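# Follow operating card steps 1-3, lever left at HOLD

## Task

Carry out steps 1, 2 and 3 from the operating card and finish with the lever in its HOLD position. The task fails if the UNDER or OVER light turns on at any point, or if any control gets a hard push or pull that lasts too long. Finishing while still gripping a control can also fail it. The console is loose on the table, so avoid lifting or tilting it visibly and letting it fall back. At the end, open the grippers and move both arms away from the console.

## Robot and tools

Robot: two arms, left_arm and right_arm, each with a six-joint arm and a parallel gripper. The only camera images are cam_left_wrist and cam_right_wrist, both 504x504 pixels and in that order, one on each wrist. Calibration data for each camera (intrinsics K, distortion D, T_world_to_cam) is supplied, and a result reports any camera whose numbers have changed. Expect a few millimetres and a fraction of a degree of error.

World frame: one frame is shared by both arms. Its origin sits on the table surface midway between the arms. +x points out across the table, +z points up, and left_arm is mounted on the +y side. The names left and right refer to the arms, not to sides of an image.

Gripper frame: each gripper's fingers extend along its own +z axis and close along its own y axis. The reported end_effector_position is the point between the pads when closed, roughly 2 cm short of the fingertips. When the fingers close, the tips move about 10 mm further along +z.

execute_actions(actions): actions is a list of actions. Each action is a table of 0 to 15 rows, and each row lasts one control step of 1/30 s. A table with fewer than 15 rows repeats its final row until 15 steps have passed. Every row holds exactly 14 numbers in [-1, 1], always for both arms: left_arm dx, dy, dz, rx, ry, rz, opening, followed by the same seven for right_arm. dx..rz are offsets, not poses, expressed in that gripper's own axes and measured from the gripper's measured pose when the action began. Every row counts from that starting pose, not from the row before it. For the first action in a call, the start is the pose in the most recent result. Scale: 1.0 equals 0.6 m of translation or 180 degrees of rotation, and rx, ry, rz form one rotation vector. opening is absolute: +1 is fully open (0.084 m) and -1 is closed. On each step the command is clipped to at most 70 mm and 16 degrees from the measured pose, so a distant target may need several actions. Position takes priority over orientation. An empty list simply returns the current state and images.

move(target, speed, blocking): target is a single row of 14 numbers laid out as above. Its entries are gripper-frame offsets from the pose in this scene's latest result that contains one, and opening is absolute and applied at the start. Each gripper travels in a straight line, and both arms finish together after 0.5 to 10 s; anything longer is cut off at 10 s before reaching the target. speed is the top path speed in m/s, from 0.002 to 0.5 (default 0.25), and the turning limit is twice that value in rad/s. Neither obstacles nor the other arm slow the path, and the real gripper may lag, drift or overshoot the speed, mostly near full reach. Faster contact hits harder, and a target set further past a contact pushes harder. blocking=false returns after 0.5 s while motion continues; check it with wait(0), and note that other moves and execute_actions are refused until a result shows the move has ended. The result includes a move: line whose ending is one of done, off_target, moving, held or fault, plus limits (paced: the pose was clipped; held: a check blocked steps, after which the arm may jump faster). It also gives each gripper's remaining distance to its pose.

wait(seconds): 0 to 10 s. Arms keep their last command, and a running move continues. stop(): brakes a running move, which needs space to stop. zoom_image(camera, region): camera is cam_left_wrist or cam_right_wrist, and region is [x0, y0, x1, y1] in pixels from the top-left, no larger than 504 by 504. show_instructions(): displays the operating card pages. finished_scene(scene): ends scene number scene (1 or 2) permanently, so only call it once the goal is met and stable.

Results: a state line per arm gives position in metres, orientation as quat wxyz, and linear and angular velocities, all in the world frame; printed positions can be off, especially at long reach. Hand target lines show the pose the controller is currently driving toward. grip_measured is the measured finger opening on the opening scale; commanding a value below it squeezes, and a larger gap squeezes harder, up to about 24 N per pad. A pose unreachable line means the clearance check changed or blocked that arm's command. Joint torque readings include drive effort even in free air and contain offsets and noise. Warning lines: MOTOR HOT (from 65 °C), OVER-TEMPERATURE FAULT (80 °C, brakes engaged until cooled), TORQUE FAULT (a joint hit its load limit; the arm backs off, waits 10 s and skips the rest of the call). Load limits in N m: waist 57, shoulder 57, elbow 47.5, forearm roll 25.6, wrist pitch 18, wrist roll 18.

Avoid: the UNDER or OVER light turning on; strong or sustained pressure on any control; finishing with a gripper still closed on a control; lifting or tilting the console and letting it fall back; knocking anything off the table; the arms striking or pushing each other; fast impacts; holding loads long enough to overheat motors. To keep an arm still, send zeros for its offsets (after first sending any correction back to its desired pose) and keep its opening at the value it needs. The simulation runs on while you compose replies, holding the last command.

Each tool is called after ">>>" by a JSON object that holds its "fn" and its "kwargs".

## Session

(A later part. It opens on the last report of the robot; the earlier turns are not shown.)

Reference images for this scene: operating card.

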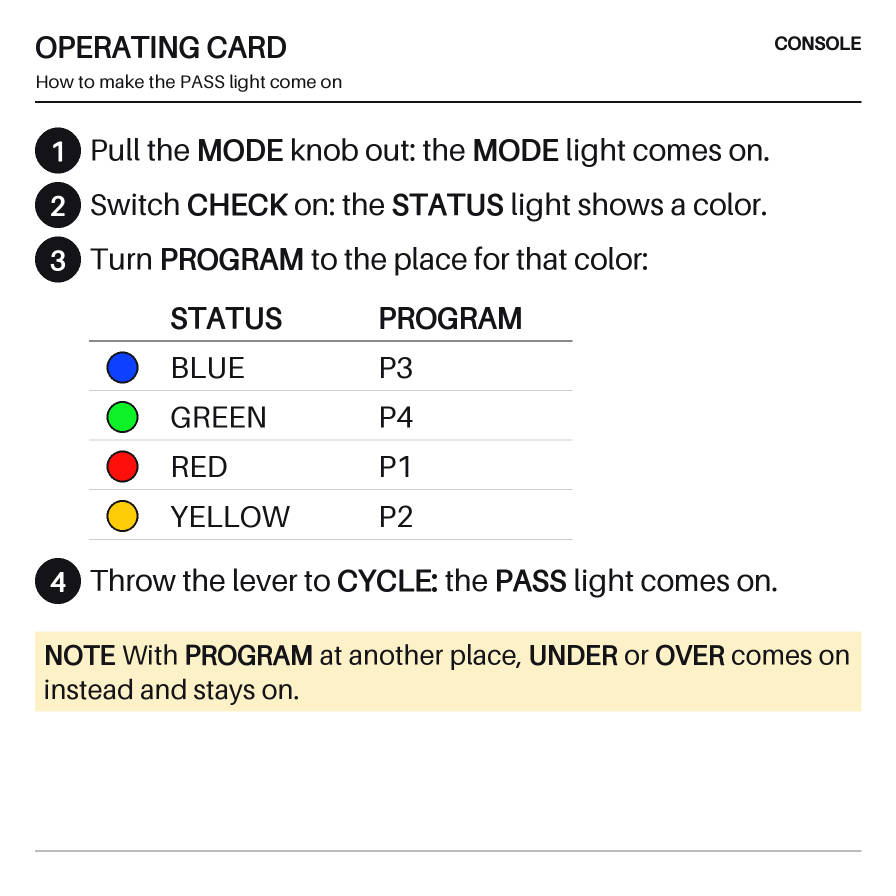

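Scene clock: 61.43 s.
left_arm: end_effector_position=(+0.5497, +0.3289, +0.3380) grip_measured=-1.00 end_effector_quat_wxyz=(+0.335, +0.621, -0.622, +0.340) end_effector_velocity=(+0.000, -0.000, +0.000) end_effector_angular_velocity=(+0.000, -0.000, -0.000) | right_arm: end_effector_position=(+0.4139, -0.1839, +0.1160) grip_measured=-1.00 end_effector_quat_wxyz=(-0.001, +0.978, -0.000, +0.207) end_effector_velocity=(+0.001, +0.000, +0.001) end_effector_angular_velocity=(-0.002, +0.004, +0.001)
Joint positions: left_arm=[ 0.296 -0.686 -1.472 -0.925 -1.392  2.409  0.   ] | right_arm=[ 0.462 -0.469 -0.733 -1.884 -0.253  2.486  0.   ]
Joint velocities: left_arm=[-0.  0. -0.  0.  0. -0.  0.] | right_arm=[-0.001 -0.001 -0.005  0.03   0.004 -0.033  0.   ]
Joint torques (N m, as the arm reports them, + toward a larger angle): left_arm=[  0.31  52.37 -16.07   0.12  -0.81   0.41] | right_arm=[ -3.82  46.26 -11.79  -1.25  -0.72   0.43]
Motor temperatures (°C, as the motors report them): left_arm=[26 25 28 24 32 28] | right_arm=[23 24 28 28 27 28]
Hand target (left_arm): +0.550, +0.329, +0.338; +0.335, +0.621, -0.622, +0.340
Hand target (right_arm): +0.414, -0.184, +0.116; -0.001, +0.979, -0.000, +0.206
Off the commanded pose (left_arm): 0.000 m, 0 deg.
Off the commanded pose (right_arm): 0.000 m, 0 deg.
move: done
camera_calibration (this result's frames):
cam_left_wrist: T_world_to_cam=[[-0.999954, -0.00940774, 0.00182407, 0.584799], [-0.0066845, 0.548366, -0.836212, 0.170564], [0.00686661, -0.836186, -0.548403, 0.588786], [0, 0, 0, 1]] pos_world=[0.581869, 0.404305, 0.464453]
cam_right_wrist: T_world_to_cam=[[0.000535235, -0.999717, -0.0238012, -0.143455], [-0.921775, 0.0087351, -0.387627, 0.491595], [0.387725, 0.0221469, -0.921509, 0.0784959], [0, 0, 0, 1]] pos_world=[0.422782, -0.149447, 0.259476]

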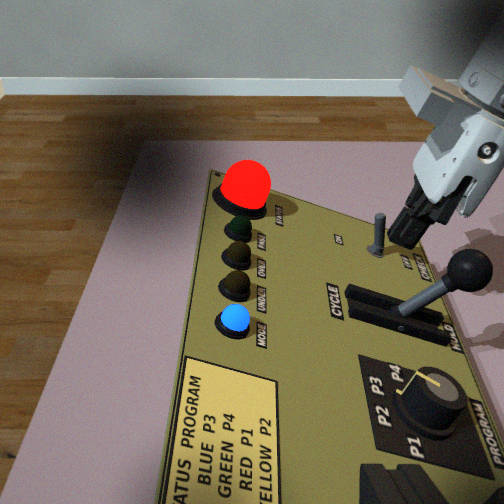

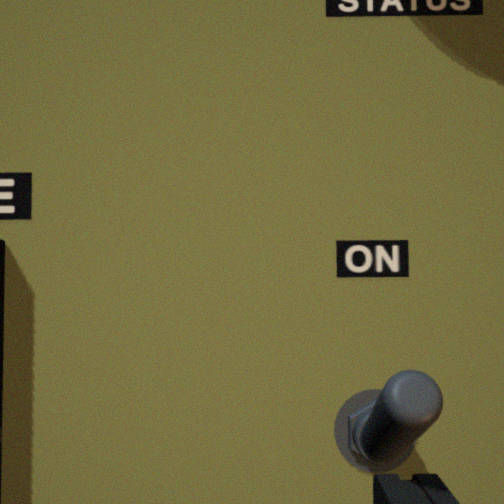

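>>> {"fn": "move", "kwargs": {"target": [0,0,0,0,0,0,-1,0,0,-0.22,0,-0.02,0,-1], "speed": 0.2}}

>>> {"fn": "move", "kwargs": {"target": [0,0,0,0,0,0,-1,0.047,-0.405,0,0,0,0,0.55], "speed": 0.3}}

>>> {"fn": "move", "kwargs": {"target": [0,0,0,0,0,0,-1,0,0,0.13,0,0,0,0.55], "speed": 0.15}}

Scene clock: 70.30 s.
left_arm: end_effector_position=(+0.5497, +0.3289, +0.3380) grip_measured=-1.00 end_effector_quat_wxyz=(+0.335, +0.621, -0.622, +0.340) end_effector_velocity=(+0.000, -0.000, -0.000) end_effector_angular_velocity=(-0.000, +0.001, -0.001) | right_arm: end_effector_position=(+0.3609, -0.1838, +0.2368) grip_measured=-1.00 end_effector_quat_wxyz=(-0.001, +0.984, -0.000, +0.179) end_effector_velocity=(+0.000, -0.001, +0.000) end_effector_angular_velocity=(-0.001, +0.018, +0.001)
Joint positions: left_arm=[ 0.296 -0.686 -1.472 -0.925 -1.392  2.409  0.   ] | right_arm=[ 0.521 -0.13  -0.679 -0.714 -0.347  1.345  0.   ]
Joint velocities: left_arm=[-0.001 -0.001 -0.001 -0.    -0.    -0.     0.   ] | right_arm=[-0.008 -0.004 -0.01   0.064 -0.007 -0.07   0.   ]
Joint torques (N m, as the arm reports them, + toward a larger angle): left_arm=[  0.54  53.5  -15.78   0.16  -0.91   0.64] | right_arm=[ -1.8   34.01 -15.45  -0.38   0.12   0.36]
Motor temperatures (°C, as the motors report them): left_arm=[26 25 28 24 32 28] | right_arm=[23 24 28 28 27 28]
Hand target (left_arm): +0.550, +0.329, +0.338; +0.335, +0.621, -0.622, +0.340
Hand target (right_arm): +0.361, -0.184, +0.237; -0.001, +0.984, -0.000, +0.177
Off the commanded pose (left_arm): 0.000 m, 0 deg.
Off the commanded pose (right_arm): 0.001 m, 0 deg.
move: done
camera_calibration (this result's frames):
cam_left_wrist: T_world_to_cam=[[-0.999954, -0.00940771, 0.00182374, 0.584799], [-0.00668421, 0.548366, -0.836212, 0.170564], [0.00686676, -0.836186, -0.548403, 0.588786], [0, 0, 0, 1]] pos_world=[0.581869, 0.404305, 0.464453]
cam_right_wrist: T_world_to_cam=[[-0.00107292, -0.999709, -0.0241111, -0.139801], [-0.942446, 0.00907256, -0.334234, 0.484514], [0.334356, 0.0223648, -0.942182, 0.234463], [0, 0, 0, 1]] pos_world=[0.378085, -0.1494, 0.379478]

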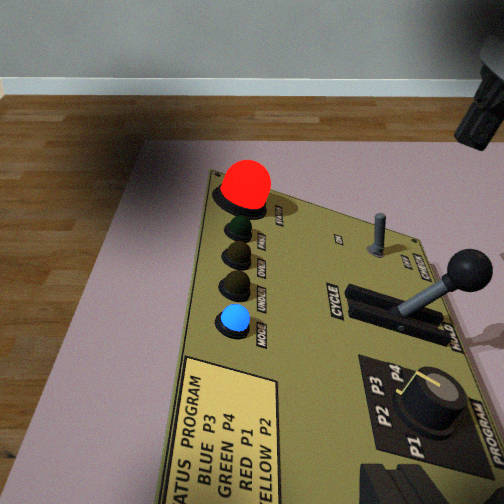

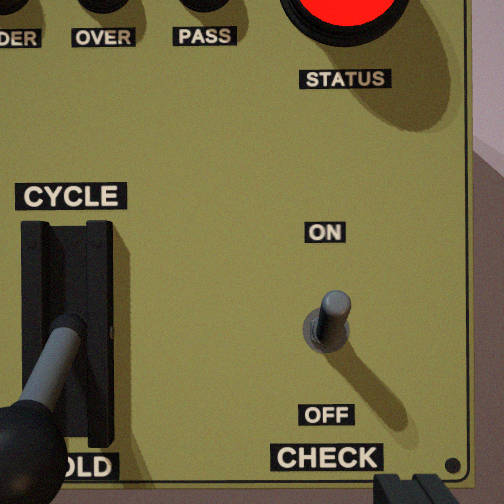

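Scene clock: 71.87 s.
left_arm: end_effector_position=(+0.5497, +0.3289, +0.3380) grip_measured=-1.00 end_effector_quat_wxyz=(+0.335, +0.621, -0.622, +0.340) end_effector_velocity=(-0.000, -0.000, +0.001) end_effector_angular_velocity=(-0.000, +0.000, +0.000) | right_arm: end_effector_position=(+0.3882, +0.0589, +0.2470) grip_measured=+0.54 end_effector_quat_wxyz=(-0.001, +0.984, -0.001, +0.179) end_effector_velocity=(+0.001, +0.002, -0.001) end_effector_angular_velocity=(-0.003, +0.002, -0.000)
Joint positions: left_arm=[ 0.296 -0.686 -1.472 -0.925 -1.392  2.409  0.   ] | right_arm=[ 0.807 -0.557 -1.282 -0.552 -0.588  1.422  0.067]
Joint velocities: left_arm=[ 0.     0.001  0.001 -0.    -0.    -0.001  0.   ] | right_arm=[ 0.001 -0.006 -0.009  0.005 -0.005 -0.005  0.   ]
Joint torques (N m, as the arm reports them, + toward a larger angle): left_arm=[ -0.66  52.01 -16.41   0.44  -0.91   0.55] | right_arm=[ -3.01  61.49 -16.83  -0.36   0.12   0.28]
Motor temperatures (°C, as the motors report them): left_arm=[26 25 28 24 32 28] | right_arm=[23 24 28 28 27 28]
Hand target (left_arm): +0.550, +0.329, +0.338; +0.335, +0.621, -0.622, +0.340
Hand target (right_arm): +0.388, +0.059, +0.247; -0.001, +0.984, -0.001, +0.179
Off the commanded pose (left_arm): 0.000 m, 0 deg.
Off the commanded pose (right_arm): 0.001 m, 0 deg.
move: done
camera_calibration (this result's frames):
cam_left_wrist: T_world_to_cam=[[-0.999954, -0.00940774, 0.00182358, 0.584799], [-0.00668408, 0.548366, -0.836212, 0.170564], [0.00686688, -0.836186, -0.548403, 0.588786], [0, 0, 0, 1]] pos_world=[0.581869, 0.404305, 0.464454]
cam_right_wrist: T_world_to_cam=[[-0.00137924, -0.999702, -0.0243854, 0.103246], [-0.942186, 0.00947042, -0.334958, 0.51146], [0.335089, 0.0225136, -0.941918, 0.229234], [0, 0, 0, 1]] pos_world=[0.405219, 0.0932103, 0.389754]

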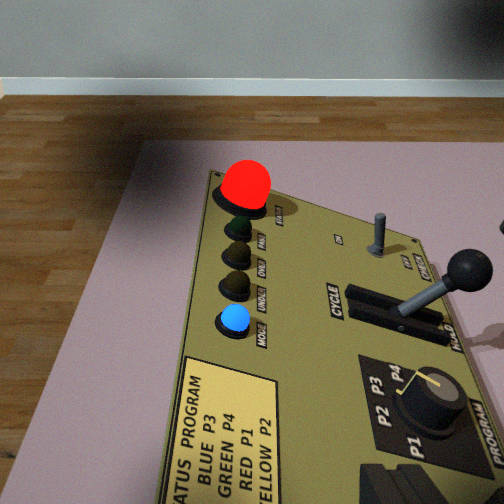

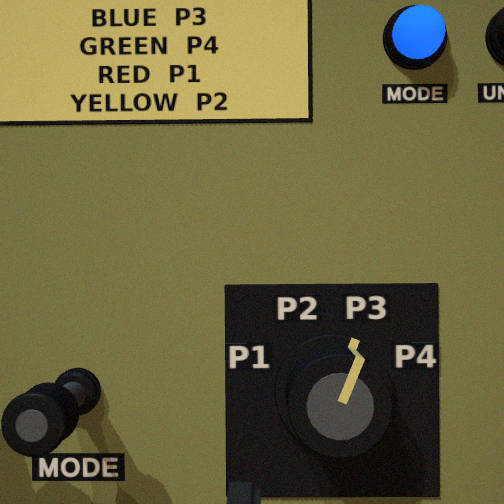

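Scene clock: 72.97 s.
left_arm: end_effector_position=(+0.5497, +0.3289, +0.3380) grip_measured=-1.00 end_effector_quat_wxyz=(+0.335, +0.621, -0.622, +0.340) end_effector_velocity=(-0.000, -0.000, -0.000) end_effector_angular_velocity=(-0.000, +0.001, +0.000) | right_arm: end_effector_position=(+0.4153, +0.0590, +0.1743) grip_measured=+0.54 end_effector_quat_wxyz=(-0.001, +0.984, -0.000, +0.179) end_effector_velocity=(+0.001, +0.000, -0.002) end_effector_angular_velocity=(+0.000, -0.001, -0.001)
Joint positions: left_arm=[ 0.296 -0.686 -1.472 -0.925 -1.392  2.409  0.   ] | right_arm=[ 0.77  -0.69  -1.305 -0.654 -0.484  1.507  0.067]
Joint velocities: left_arm=[-0.    -0.     0.001 -0.     0.001 -0.     0.   ] | right_arm=[-0.001 -0.004 -0.003 -0.004  0.002  0.004 -0.   ]
Joint torques (N m, as the arm reports them, + toward a larger angle): left_arm=[ -0.25  52.63 -17.13   0.02  -0.92   0.59] | right_arm=[ -2.03  63.48 -14.89  -0.3    0.07   0.34]
Motor temperatures (°C, as the motors report them): left_arm=[26 25 28 24 32 28] | right_arm=[23 24 28 28 27 28]
Hand target (left_arm): +0.550, +0.329, +0.338; +0.335, +0.621, -0.622, +0.340
Hand target (right_arm): +0.415, +0.059, +0.174; -0.001, +0.984, -0.000, +0.179
Off the commanded pose (left_arm): 0.000 m, 0 deg.
Off the commanded pose (right_arm): 0.000 m, 0 deg.
move: done
camera_calibration (this result's frames):
cam_left_wrist: T_world_to_cam=[[-0.999954, -0.00940767, 0.00182357, 0.584799], [-0.00668404, 0.548366, -0.836212, 0.170564], [0.00686682, -0.836186, -0.548403, 0.588786], [0, 0, 0, 1]] pos_world=[0.581869, 0.404305, 0.464454]
cam_right_wrist: T_world_to_cam=[[-0.00112583, -0.999693, -0.0247367, 0.101572], [-0.942343, 0.00933866, -0.334519, 0.512642], [0.334647, 0.0229338, -0.942064, 0.151808], [0, 0, 0, 1]] pos_world=[0.432397, 0.0932715, 0.317014]

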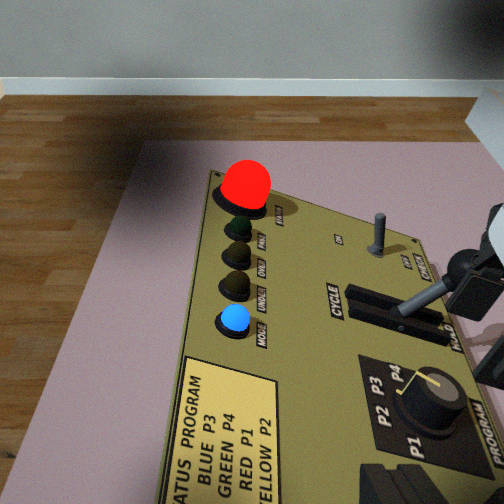

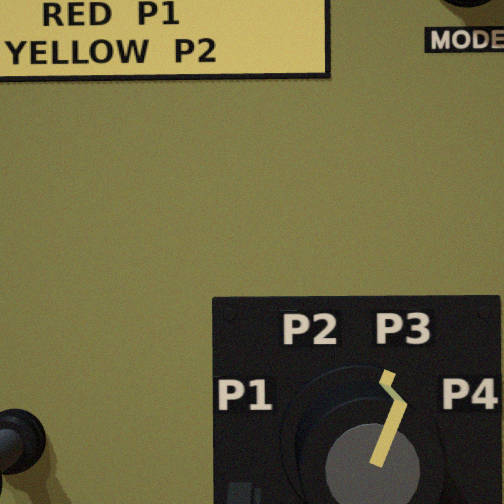

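>>> {"fn": "move", "kwargs": {"target": [0,0,0,0,0,0,-1,0,0,0.107,0,0,0,0.4], "speed": 0.06}}

>>> {"fn": "execute_actions", "kwargs": {"actions": [[[0,0,0,0,0,0,-1,0,0,0,0,0,0,0.33],[0,0,0,0,0,0,-1,0,0,0,0,0,0,0.26],[0,0,0,0,0,0,-1,0,0,0,0,0,0,0.2],[0,0,0,0,0,0,-1,0,0,0,0,0,0,0.15],[0,0,0,0,0,0,-1,0,0,0,0,0,0,0.1],[0,0,0,0,0,0,-1,0,0,0,0,0,0,0.06],[0,0,0,0,0,0,-1,0,0,0,0,0,0,0.02],[0,0,0,0,0,0,-1,0,0,0,0,0,0,-0.02],[0,0,0,0,0,0,-1,0,0,0,0,0,0,-0.06],[0,0,0,0,0,0,-1,0,0,0,0,0,0,-0.1],[0,0,0,0,0,0,-1,0,0,0,0,0,0,-0.2],[0,0,0,0,0,0,-1,0,0,0,0,0,0,-0.5]]]}}

Scene clock: 79.13 s.
left_arm: end_effector_position=(+0.5497, +0.3289, +0.3380) grip_measured=-1.00 end_effector_quat_wxyz=(+0.335, +0.621, -0.622, +0.340) end_effector_velocity=(-0.000, -0.000, -0.001) end_effector_angular_velocity=(+0.000, +0.000, -0.002) | right_arm: end_effector_position=(+0.4376, +0.0591, +0.1144) grip_measured=+0.39 end_effector_quat_wxyz=(-0.001, +0.984, -0.000, +0.178) end_effector_velocity=(+0.001, +0.000, -0.002) end_effector_angular_velocity=(+0.000, -0.000, -0.001)
Joint positions: left_arm=[ 0.296 -0.686 -1.472 -0.925 -1.392  2.409  0.   ] | right_arm=[ 0.741 -0.812 -1.349 -0.755 -0.415  1.593  0.061]
Joint velocities: left_arm=[-0.001 -0.001 -0.     0.001 -0.     0.001  0.   ] | right_arm=[-0.001 -0.005 -0.003 -0.004  0.002  0.004 -0.   ]
Joint torques (N m, as the arm reports them, + toward a larger angle): left_arm=[  0.69  52.06 -15.61   0.22  -0.96   0.61] | right_arm=[ -1.89  66.8  -15.14  -0.69  -0.01   0.41]
Motor temperatures (°C, as the motors report them): left_arm=[26 25 28 24 32 28] | right_arm=[23 24 28 28 27 28]
Hand target (left_arm): +0.550, +0.329, +0.338; +0.335, +0.621, -0.622, +0.340
Hand target (right_arm): +0.438, +0.059, +0.114; -0.001, +0.984, -0.000, +0.178
Off the commanded pose (left_arm): 0.000 m, 0 deg.
Off the commanded pose (right_arm): 0.000 m, 0 deg.
move: done
camera_calibration (this result's frames):
cam_left_wrist: T_world_to_cam=[[-0.999954, -0.00940777, 0.00182348, 0.584799], [-0.00668402, 0.548366, -0.836212, 0.170564], [0.00686695, -0.836186, -0.548404, 0.588786], [0, 0, 0, 1]] pos_world=[0.581869, 0.404305, 0.464454]
cam_right_wrist: T_world_to_cam=[[-0.000979828, -0.999688, -0.0249541, 0.100177], [-0.942486, 0.00926398, -0.334118, 0.513675], [0.334245, 0.0231915, -0.942201, 0.0881397], [0, 0, 0, 1]] pos_world=[0.454769, 0.0933434, 0.257173]

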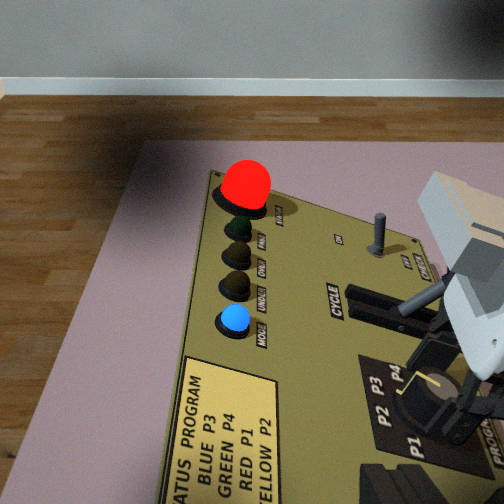

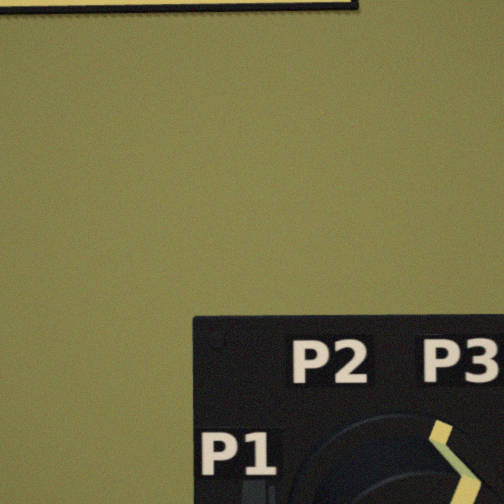

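Scene clock: 79.63 s.
left_arm: end_effector_position=(+0.5497, +0.3289, +0.3380) grip_measured=-1.00 end_effector_quat_wxyz=(+0.335, +0.621, -0.622, +0.340) end_effector_velocity=(-0.000, -0.000, -0.000) end_effector_angular_velocity=(+0.000, +0.000, -0.001) | right_arm: end_effector_position=(+0.4376, +0.0591, +0.1145) grip_measured=-0.01 end_effector_quat_wxyz=(-0.001, +0.984, -0.000, +0.178) end_effector_velocity=(+0.000, +0.000, +0.001) end_effector_angular_velocity=(+0.001, -0.001, +0.000)
Joint positions: left_arm=[ 0.296 -0.686 -1.472 -0.925 -1.392  2.409  0.   ] | right_arm=[ 0.741 -0.812 -1.349 -0.755 -0.415  1.593  0.044]
Joint velocities: left_arm=[-0.001 -0.     0.     0.     0.    -0.     0.   ] | right_arm=[ 0.     0.001 -0.     0.    -0.    -0.     0.   ]
Joint torques (N m, as the arm reports them, + toward a larger angle): left_arm=[ -0.55  52.6  -15.7   -0.27  -1.02   0.44] | right_arm=[ -1.55  66.32 -16.14  -0.53  -0.21   0.22]
Motor temperatures (°C, as the motors report them): left_arm=[26 25 28 24 32 28] | right_arm=[23 24 28 28 27 28]
Hand target (left_arm): +0.550, +0.329, +0.338; +0.335, +0.621, -0.622, +0.340
Hand target (right_arm): +0.438, +0.059, +0.114; -0.001, +0.984, -0.000, +0.178
Off the commanded pose (left_arm): 0.000 m, 0 deg.
Off the commanded pose (right_arm): 0.000 m, 0 deg.
camera_calibration (this result's frames):
cam_left_wrist: T_world_to_cam=[[-0.999954, -0.00940768, 0.00182329, 0.584799], [-0.00668381, 0.548366, -0.836212, 0.170564], [0.00686699, -0.836186, -0.548404, 0.588786], [0, 0, 0, 1]] pos_world=[0.581869, 0.404305, 0.464454]
cam_right_wrist: T_world_to_cam=[[-0.000936154, -0.999686, -0.0250579, 0.100225], [-0.94247, 0.00925862, -0.334162, 0.513683], [0.334289, 0.0233035, -0.942182, 0.0881591], [0, 0, 0, 1]] pos_world=[0.454754, 0.0933828, 0.257227]

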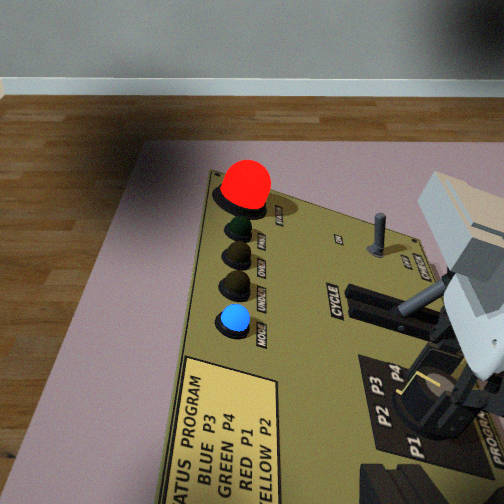

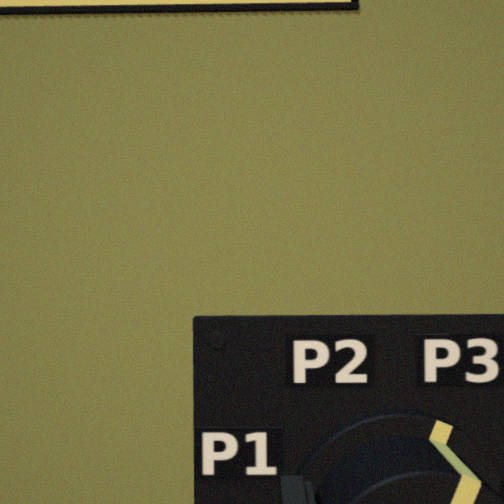

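>>> {"fn": "move", "kwargs": {"target": [0,0,0,0,0,0,-1,0,0,0,0,0,-0.49,-1], "speed": 0.3}}

Scene clock: 84.30 s.
left_arm: end_effector_position=(+0.5497, +0.3289, +0.3380) grip_measured=-1.00 end_effector_quat_wxyz=(+0.335, +0.621, -0.622, +0.340) end_effector_velocity=(-0.000, -0.000, +0.000) end_effector_angular_velocity=(+0.000, -0.000, -0.000) | right_arm: end_effector_position=(+0.4378, +0.0594, +0.1147) grip_measured=-0.01 end_effector_quat_wxyz=(+0.123, +0.707, +0.684, +0.130) end_effector_velocity=(+0.000, +0.001, +0.000) end_effector_angular_velocity=(-0.008, +0.012, +0.008)
Joint positions: left_arm=[ 0.296 -0.686 -1.472 -0.925 -1.392  2.409  0.   ] | right_arm=[ 0.742 -0.811 -1.349 -0.761 -0.413  0.06   0.044]
Joint velocities: left_arm=[-0.  0.  0. -0.  0.  0.  0.] | right_arm=[-0.002 -0.004 -0.011  0.043 -0.008 -0.054 -0.   ]
Joint torques (N m, as the arm reports them, + toward a larger angle): left_arm=[  2.52  52.37 -15.25   0.72  -0.91   0.5 ] | right_arm=[ 12.7   67.13 -11.57   2.6    1.95   0.28]
Motor temperatures (°C, as the motors report them): left_arm=[26 25 28 24 32 28] | right_arm=[23 24 28 28 27 28]
Hand target (left_arm): +0.550, +0.329, +0.338; +0.335, +0.621, -0.622, +0.340
Hand target (right_arm): +0.438, +0.059, +0.114; +0.123, +0.707, +0.684, +0.129
Off the commanded pose (left_arm): 0.000 m, 0 deg.
Off the commanded pose (right_arm): 0.000 m, 0 deg.
move: done
camera_calibration (this result's frames):
cam_left_wrist: T_world_to_cam=[[-0.999954, -0.00940738, 0.00182316, 0.584799], [-0.00668354, 0.548366, -0.836212, 0.170564], [0.00686681, -0.836186, -0.548404, 0.588786], [0, 0, 0, 1]] pos_world=[0.581869, 0.404305, 0.464454]
cam_right_wrist: T_world_to_cam=[[0.941848, -0.0424179, 0.333352, -0.410204], [-0.0443481, -0.999014, -0.00182066, 0.142474], [0.333101, -0.0130687, -0.942801, 0.0910772], [0, 0, 0, 1]] pos_world=[0.362331, 0.126123, 0.22287]

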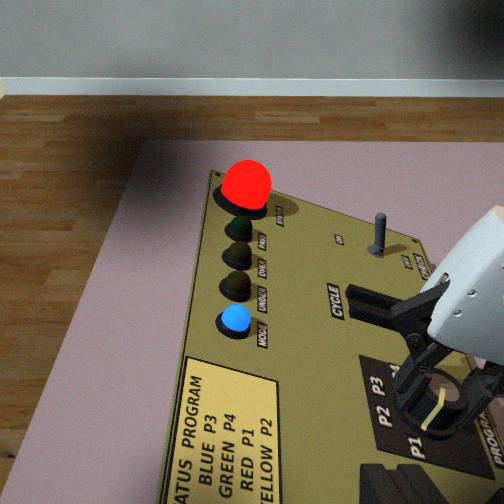

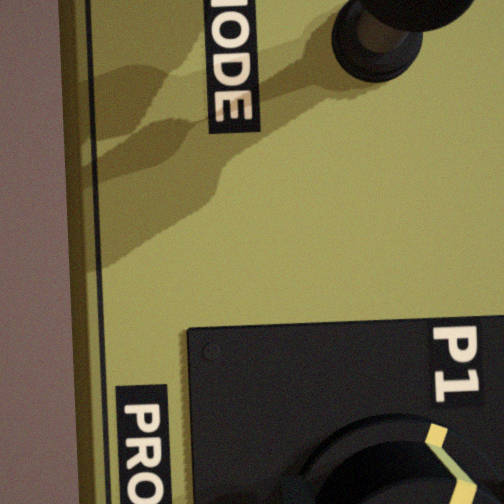

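>>> {"fn": "execute_actions", "kwargs": {"actions": [[[0,0,0,0,0,0,-1,0,0,0,0,0,0,0.5]]]}}

>>> {"fn": "move", "kwargs": {"target": [0,0,0,0,0,0,-1,0,0,-0.33,0,0,0,0.5], "speed": 0.25}}

Scene clock: 86.57 s.
left_arm: end_effector_position=(+0.5497, +0.3289, +0.3380) grip_measured=-1.00 end_effector_quat_wxyz=(+0.335, +0.621, -0.622, +0.340) end_effector_velocity=(+0.000, +0.000, +0.001) end_effector_angular_velocity=(+0.000, -0.001, +0.000) | right_arm: end_effector_position=(+0.4375, +0.0594, +0.1145) grip_measured=+0.49 end_effector_quat_wxyz=(+0.123, +0.707, +0.684, +0.130) end_effector_velocity=(+0.002, -0.001, +0.001) end_effector_angular_velocity=(-0.001, -0.003, -0.001)
Joint positions: left_arm=[ 0.296 -0.686 -1.472 -0.925 -1.392  2.409  0.   ] | right_arm=[ 0.742 -0.811 -1.348 -0.76  -0.413  0.06   0.065]
Joint velocities: left_arm=[ 0.     0.001 -0.001 -0.    -0.     0.     0.   ] | right_arm=[-0.003 -0.    -0.002 -0.004 -0.002  0.001  0.001]
Joint torques (N m, as the arm reports them, + toward a larger angle): left_arm=[  2.49  51.48 -15.2    0.14  -1.12   0.42] | right_arm=[ -2.13  68.06 -14.58  -0.81   0.07   0.4 ]
Motor temperatures (°C, as the motors report them): left_arm=[26 25 28 24 32 28] | right_arm=[23 24 28 28 27 28]
Hand target (left_arm): +0.550, +0.329, +0.338; +0.335, +0.621, -0.622, +0.340
Hand target (right_arm): +0.438, +0.059, +0.115; +0.123, +0.707, +0.684, +0.130
Off the commanded pose (left_arm): 0.000 m, 0 deg.
Off the commanded pose (right_arm): 0.000 m, 0 deg.
camera_calibration (this result's frames):
cam_left_wrist: T_world_to_cam=[[-0.999954, -0.00940738, 0.00182316, 0.584799], [-0.00668354, 0.548366, -0.836212, 0.170564], [0.0068668, -0.836186, -0.548403, 0.588786], [0, 0, 0, 1]] pos_world=[0.581869, 0.404305, 0.464454]
cam_right_wrist: T_world_to_cam=[[0.941991, -0.0420704, 0.332991, -0.409866], [-0.0440153, -0.999029, -0.00170435, 0.142363], [0.33274, -0.0130512, -0.942928, 0.0911659], [0, 0, 0, 1]] pos_world=[0.362022, 0.126171, 0.222688]

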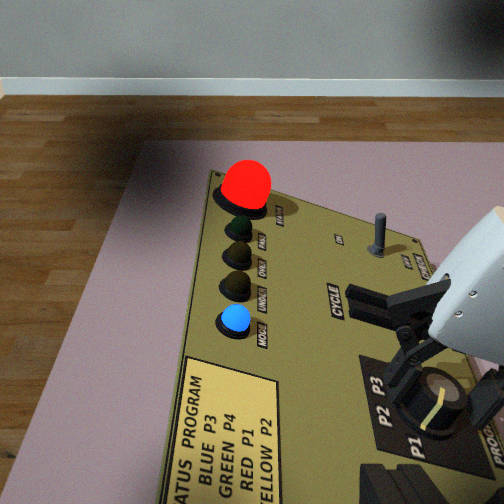

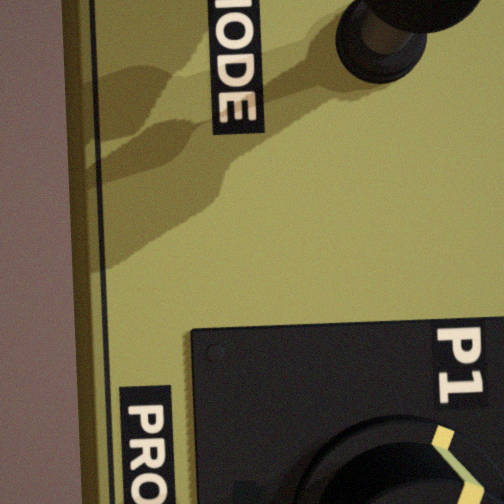

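Scene clock: 88.03 s.
left_arm: end_effector_position=(+0.5497, +0.3289, +0.3380) grip_measured=-1.00 end_effector_quat_wxyz=(+0.335, +0.621, -0.622, +0.340) end_effector_velocity=(+0.000, -0.000, +0.001) end_effector_angular_velocity=(+0.001, -0.003, -0.000) | right_arm: end_effector_position=(+0.3682, +0.0588, +0.2995) grip_measured=+0.49 end_effector_quat_wxyz=(+0.124, +0.707, +0.684, +0.130) end_effector_velocity=(-0.001, -0.000, +0.002) end_effector_angular_velocity=(-0.000, -0.001, +0.001)
Joint positions: left_arm=[ 0.296 -0.686 -1.472 -0.925 -1.392  2.409  0.   ] | right_arm=[ 0.835 -0.47  -1.284 -0.497 -0.673 -0.16   0.065]
Joint velocities: left_arm=[-0.     0.002 -0.001  0.    -0.     0.     0.   ] | right_arm=[ 0.001  0.003  0.     0.001 -0.003 -0.002 -0.   ]
Joint torques (N m, as the arm reports them, + toward a larger angle): left_arm=[  2.03  53.01 -16.29   0.37  -1.03   0.31] | right_arm=[ -3.46  56.41 -16.82  -0.83   0.08   0.36]
Motor temperatures (°C, as the motors report them): left_arm=[26 25 28 24 32 28] | right_arm=[23 24 28 28 27 28]
Hand target (left_arm): +0.550, +0.329, +0.338; +0.335, +0.621, -0.622, +0.340
Hand target (right_arm): +0.368, +0.059, +0.300; +0.124, +0.707, +0.684, +0.131
Off the commanded pose (left_arm): 0.000 m, 0 deg.
Off the commanded pose (right_arm): 0.001 m, 0 deg.
move: done
camera_calibration (this result's frames):
cam_left_wrist: T_world_to_cam=[[-0.999954, -0.00940727, 0.00182291, 0.584799], [-0.00668327, 0.548366, -0.836212, 0.170564], [0.00686685, -0.836186, -0.548403, 0.588786], [0, 0, 0, 1]] pos_world=[0.581869, 0.404305, 0.464454]
cam_right_wrist: T_world_to_cam=[[0.941598, -0.0424287, 0.334056, -0.406382], [-0.0445909, -0.999005, -0.0011968, 0.139108], [0.333775, -0.013769, -0.942552, 0.288208], [0, 0, 0, 1]] pos_world=[0.292655, 0.125695, 0.407572]

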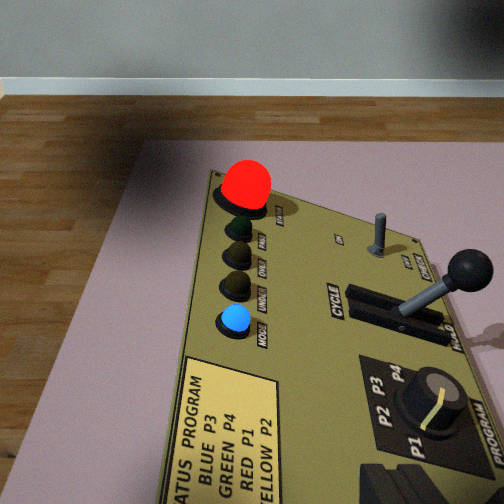

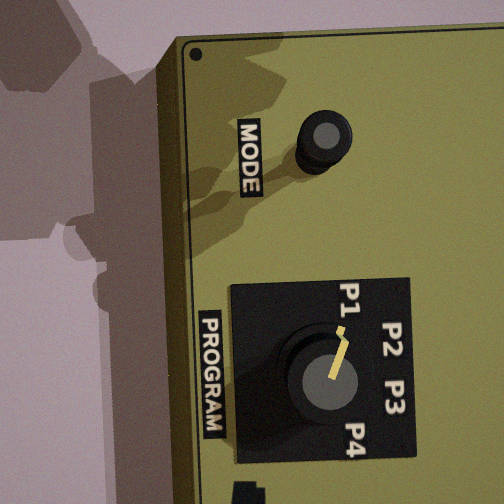

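>>> {"fn": "finished_scene", "kwargs": {"scene": 2}}

The scene is finished: the task was done.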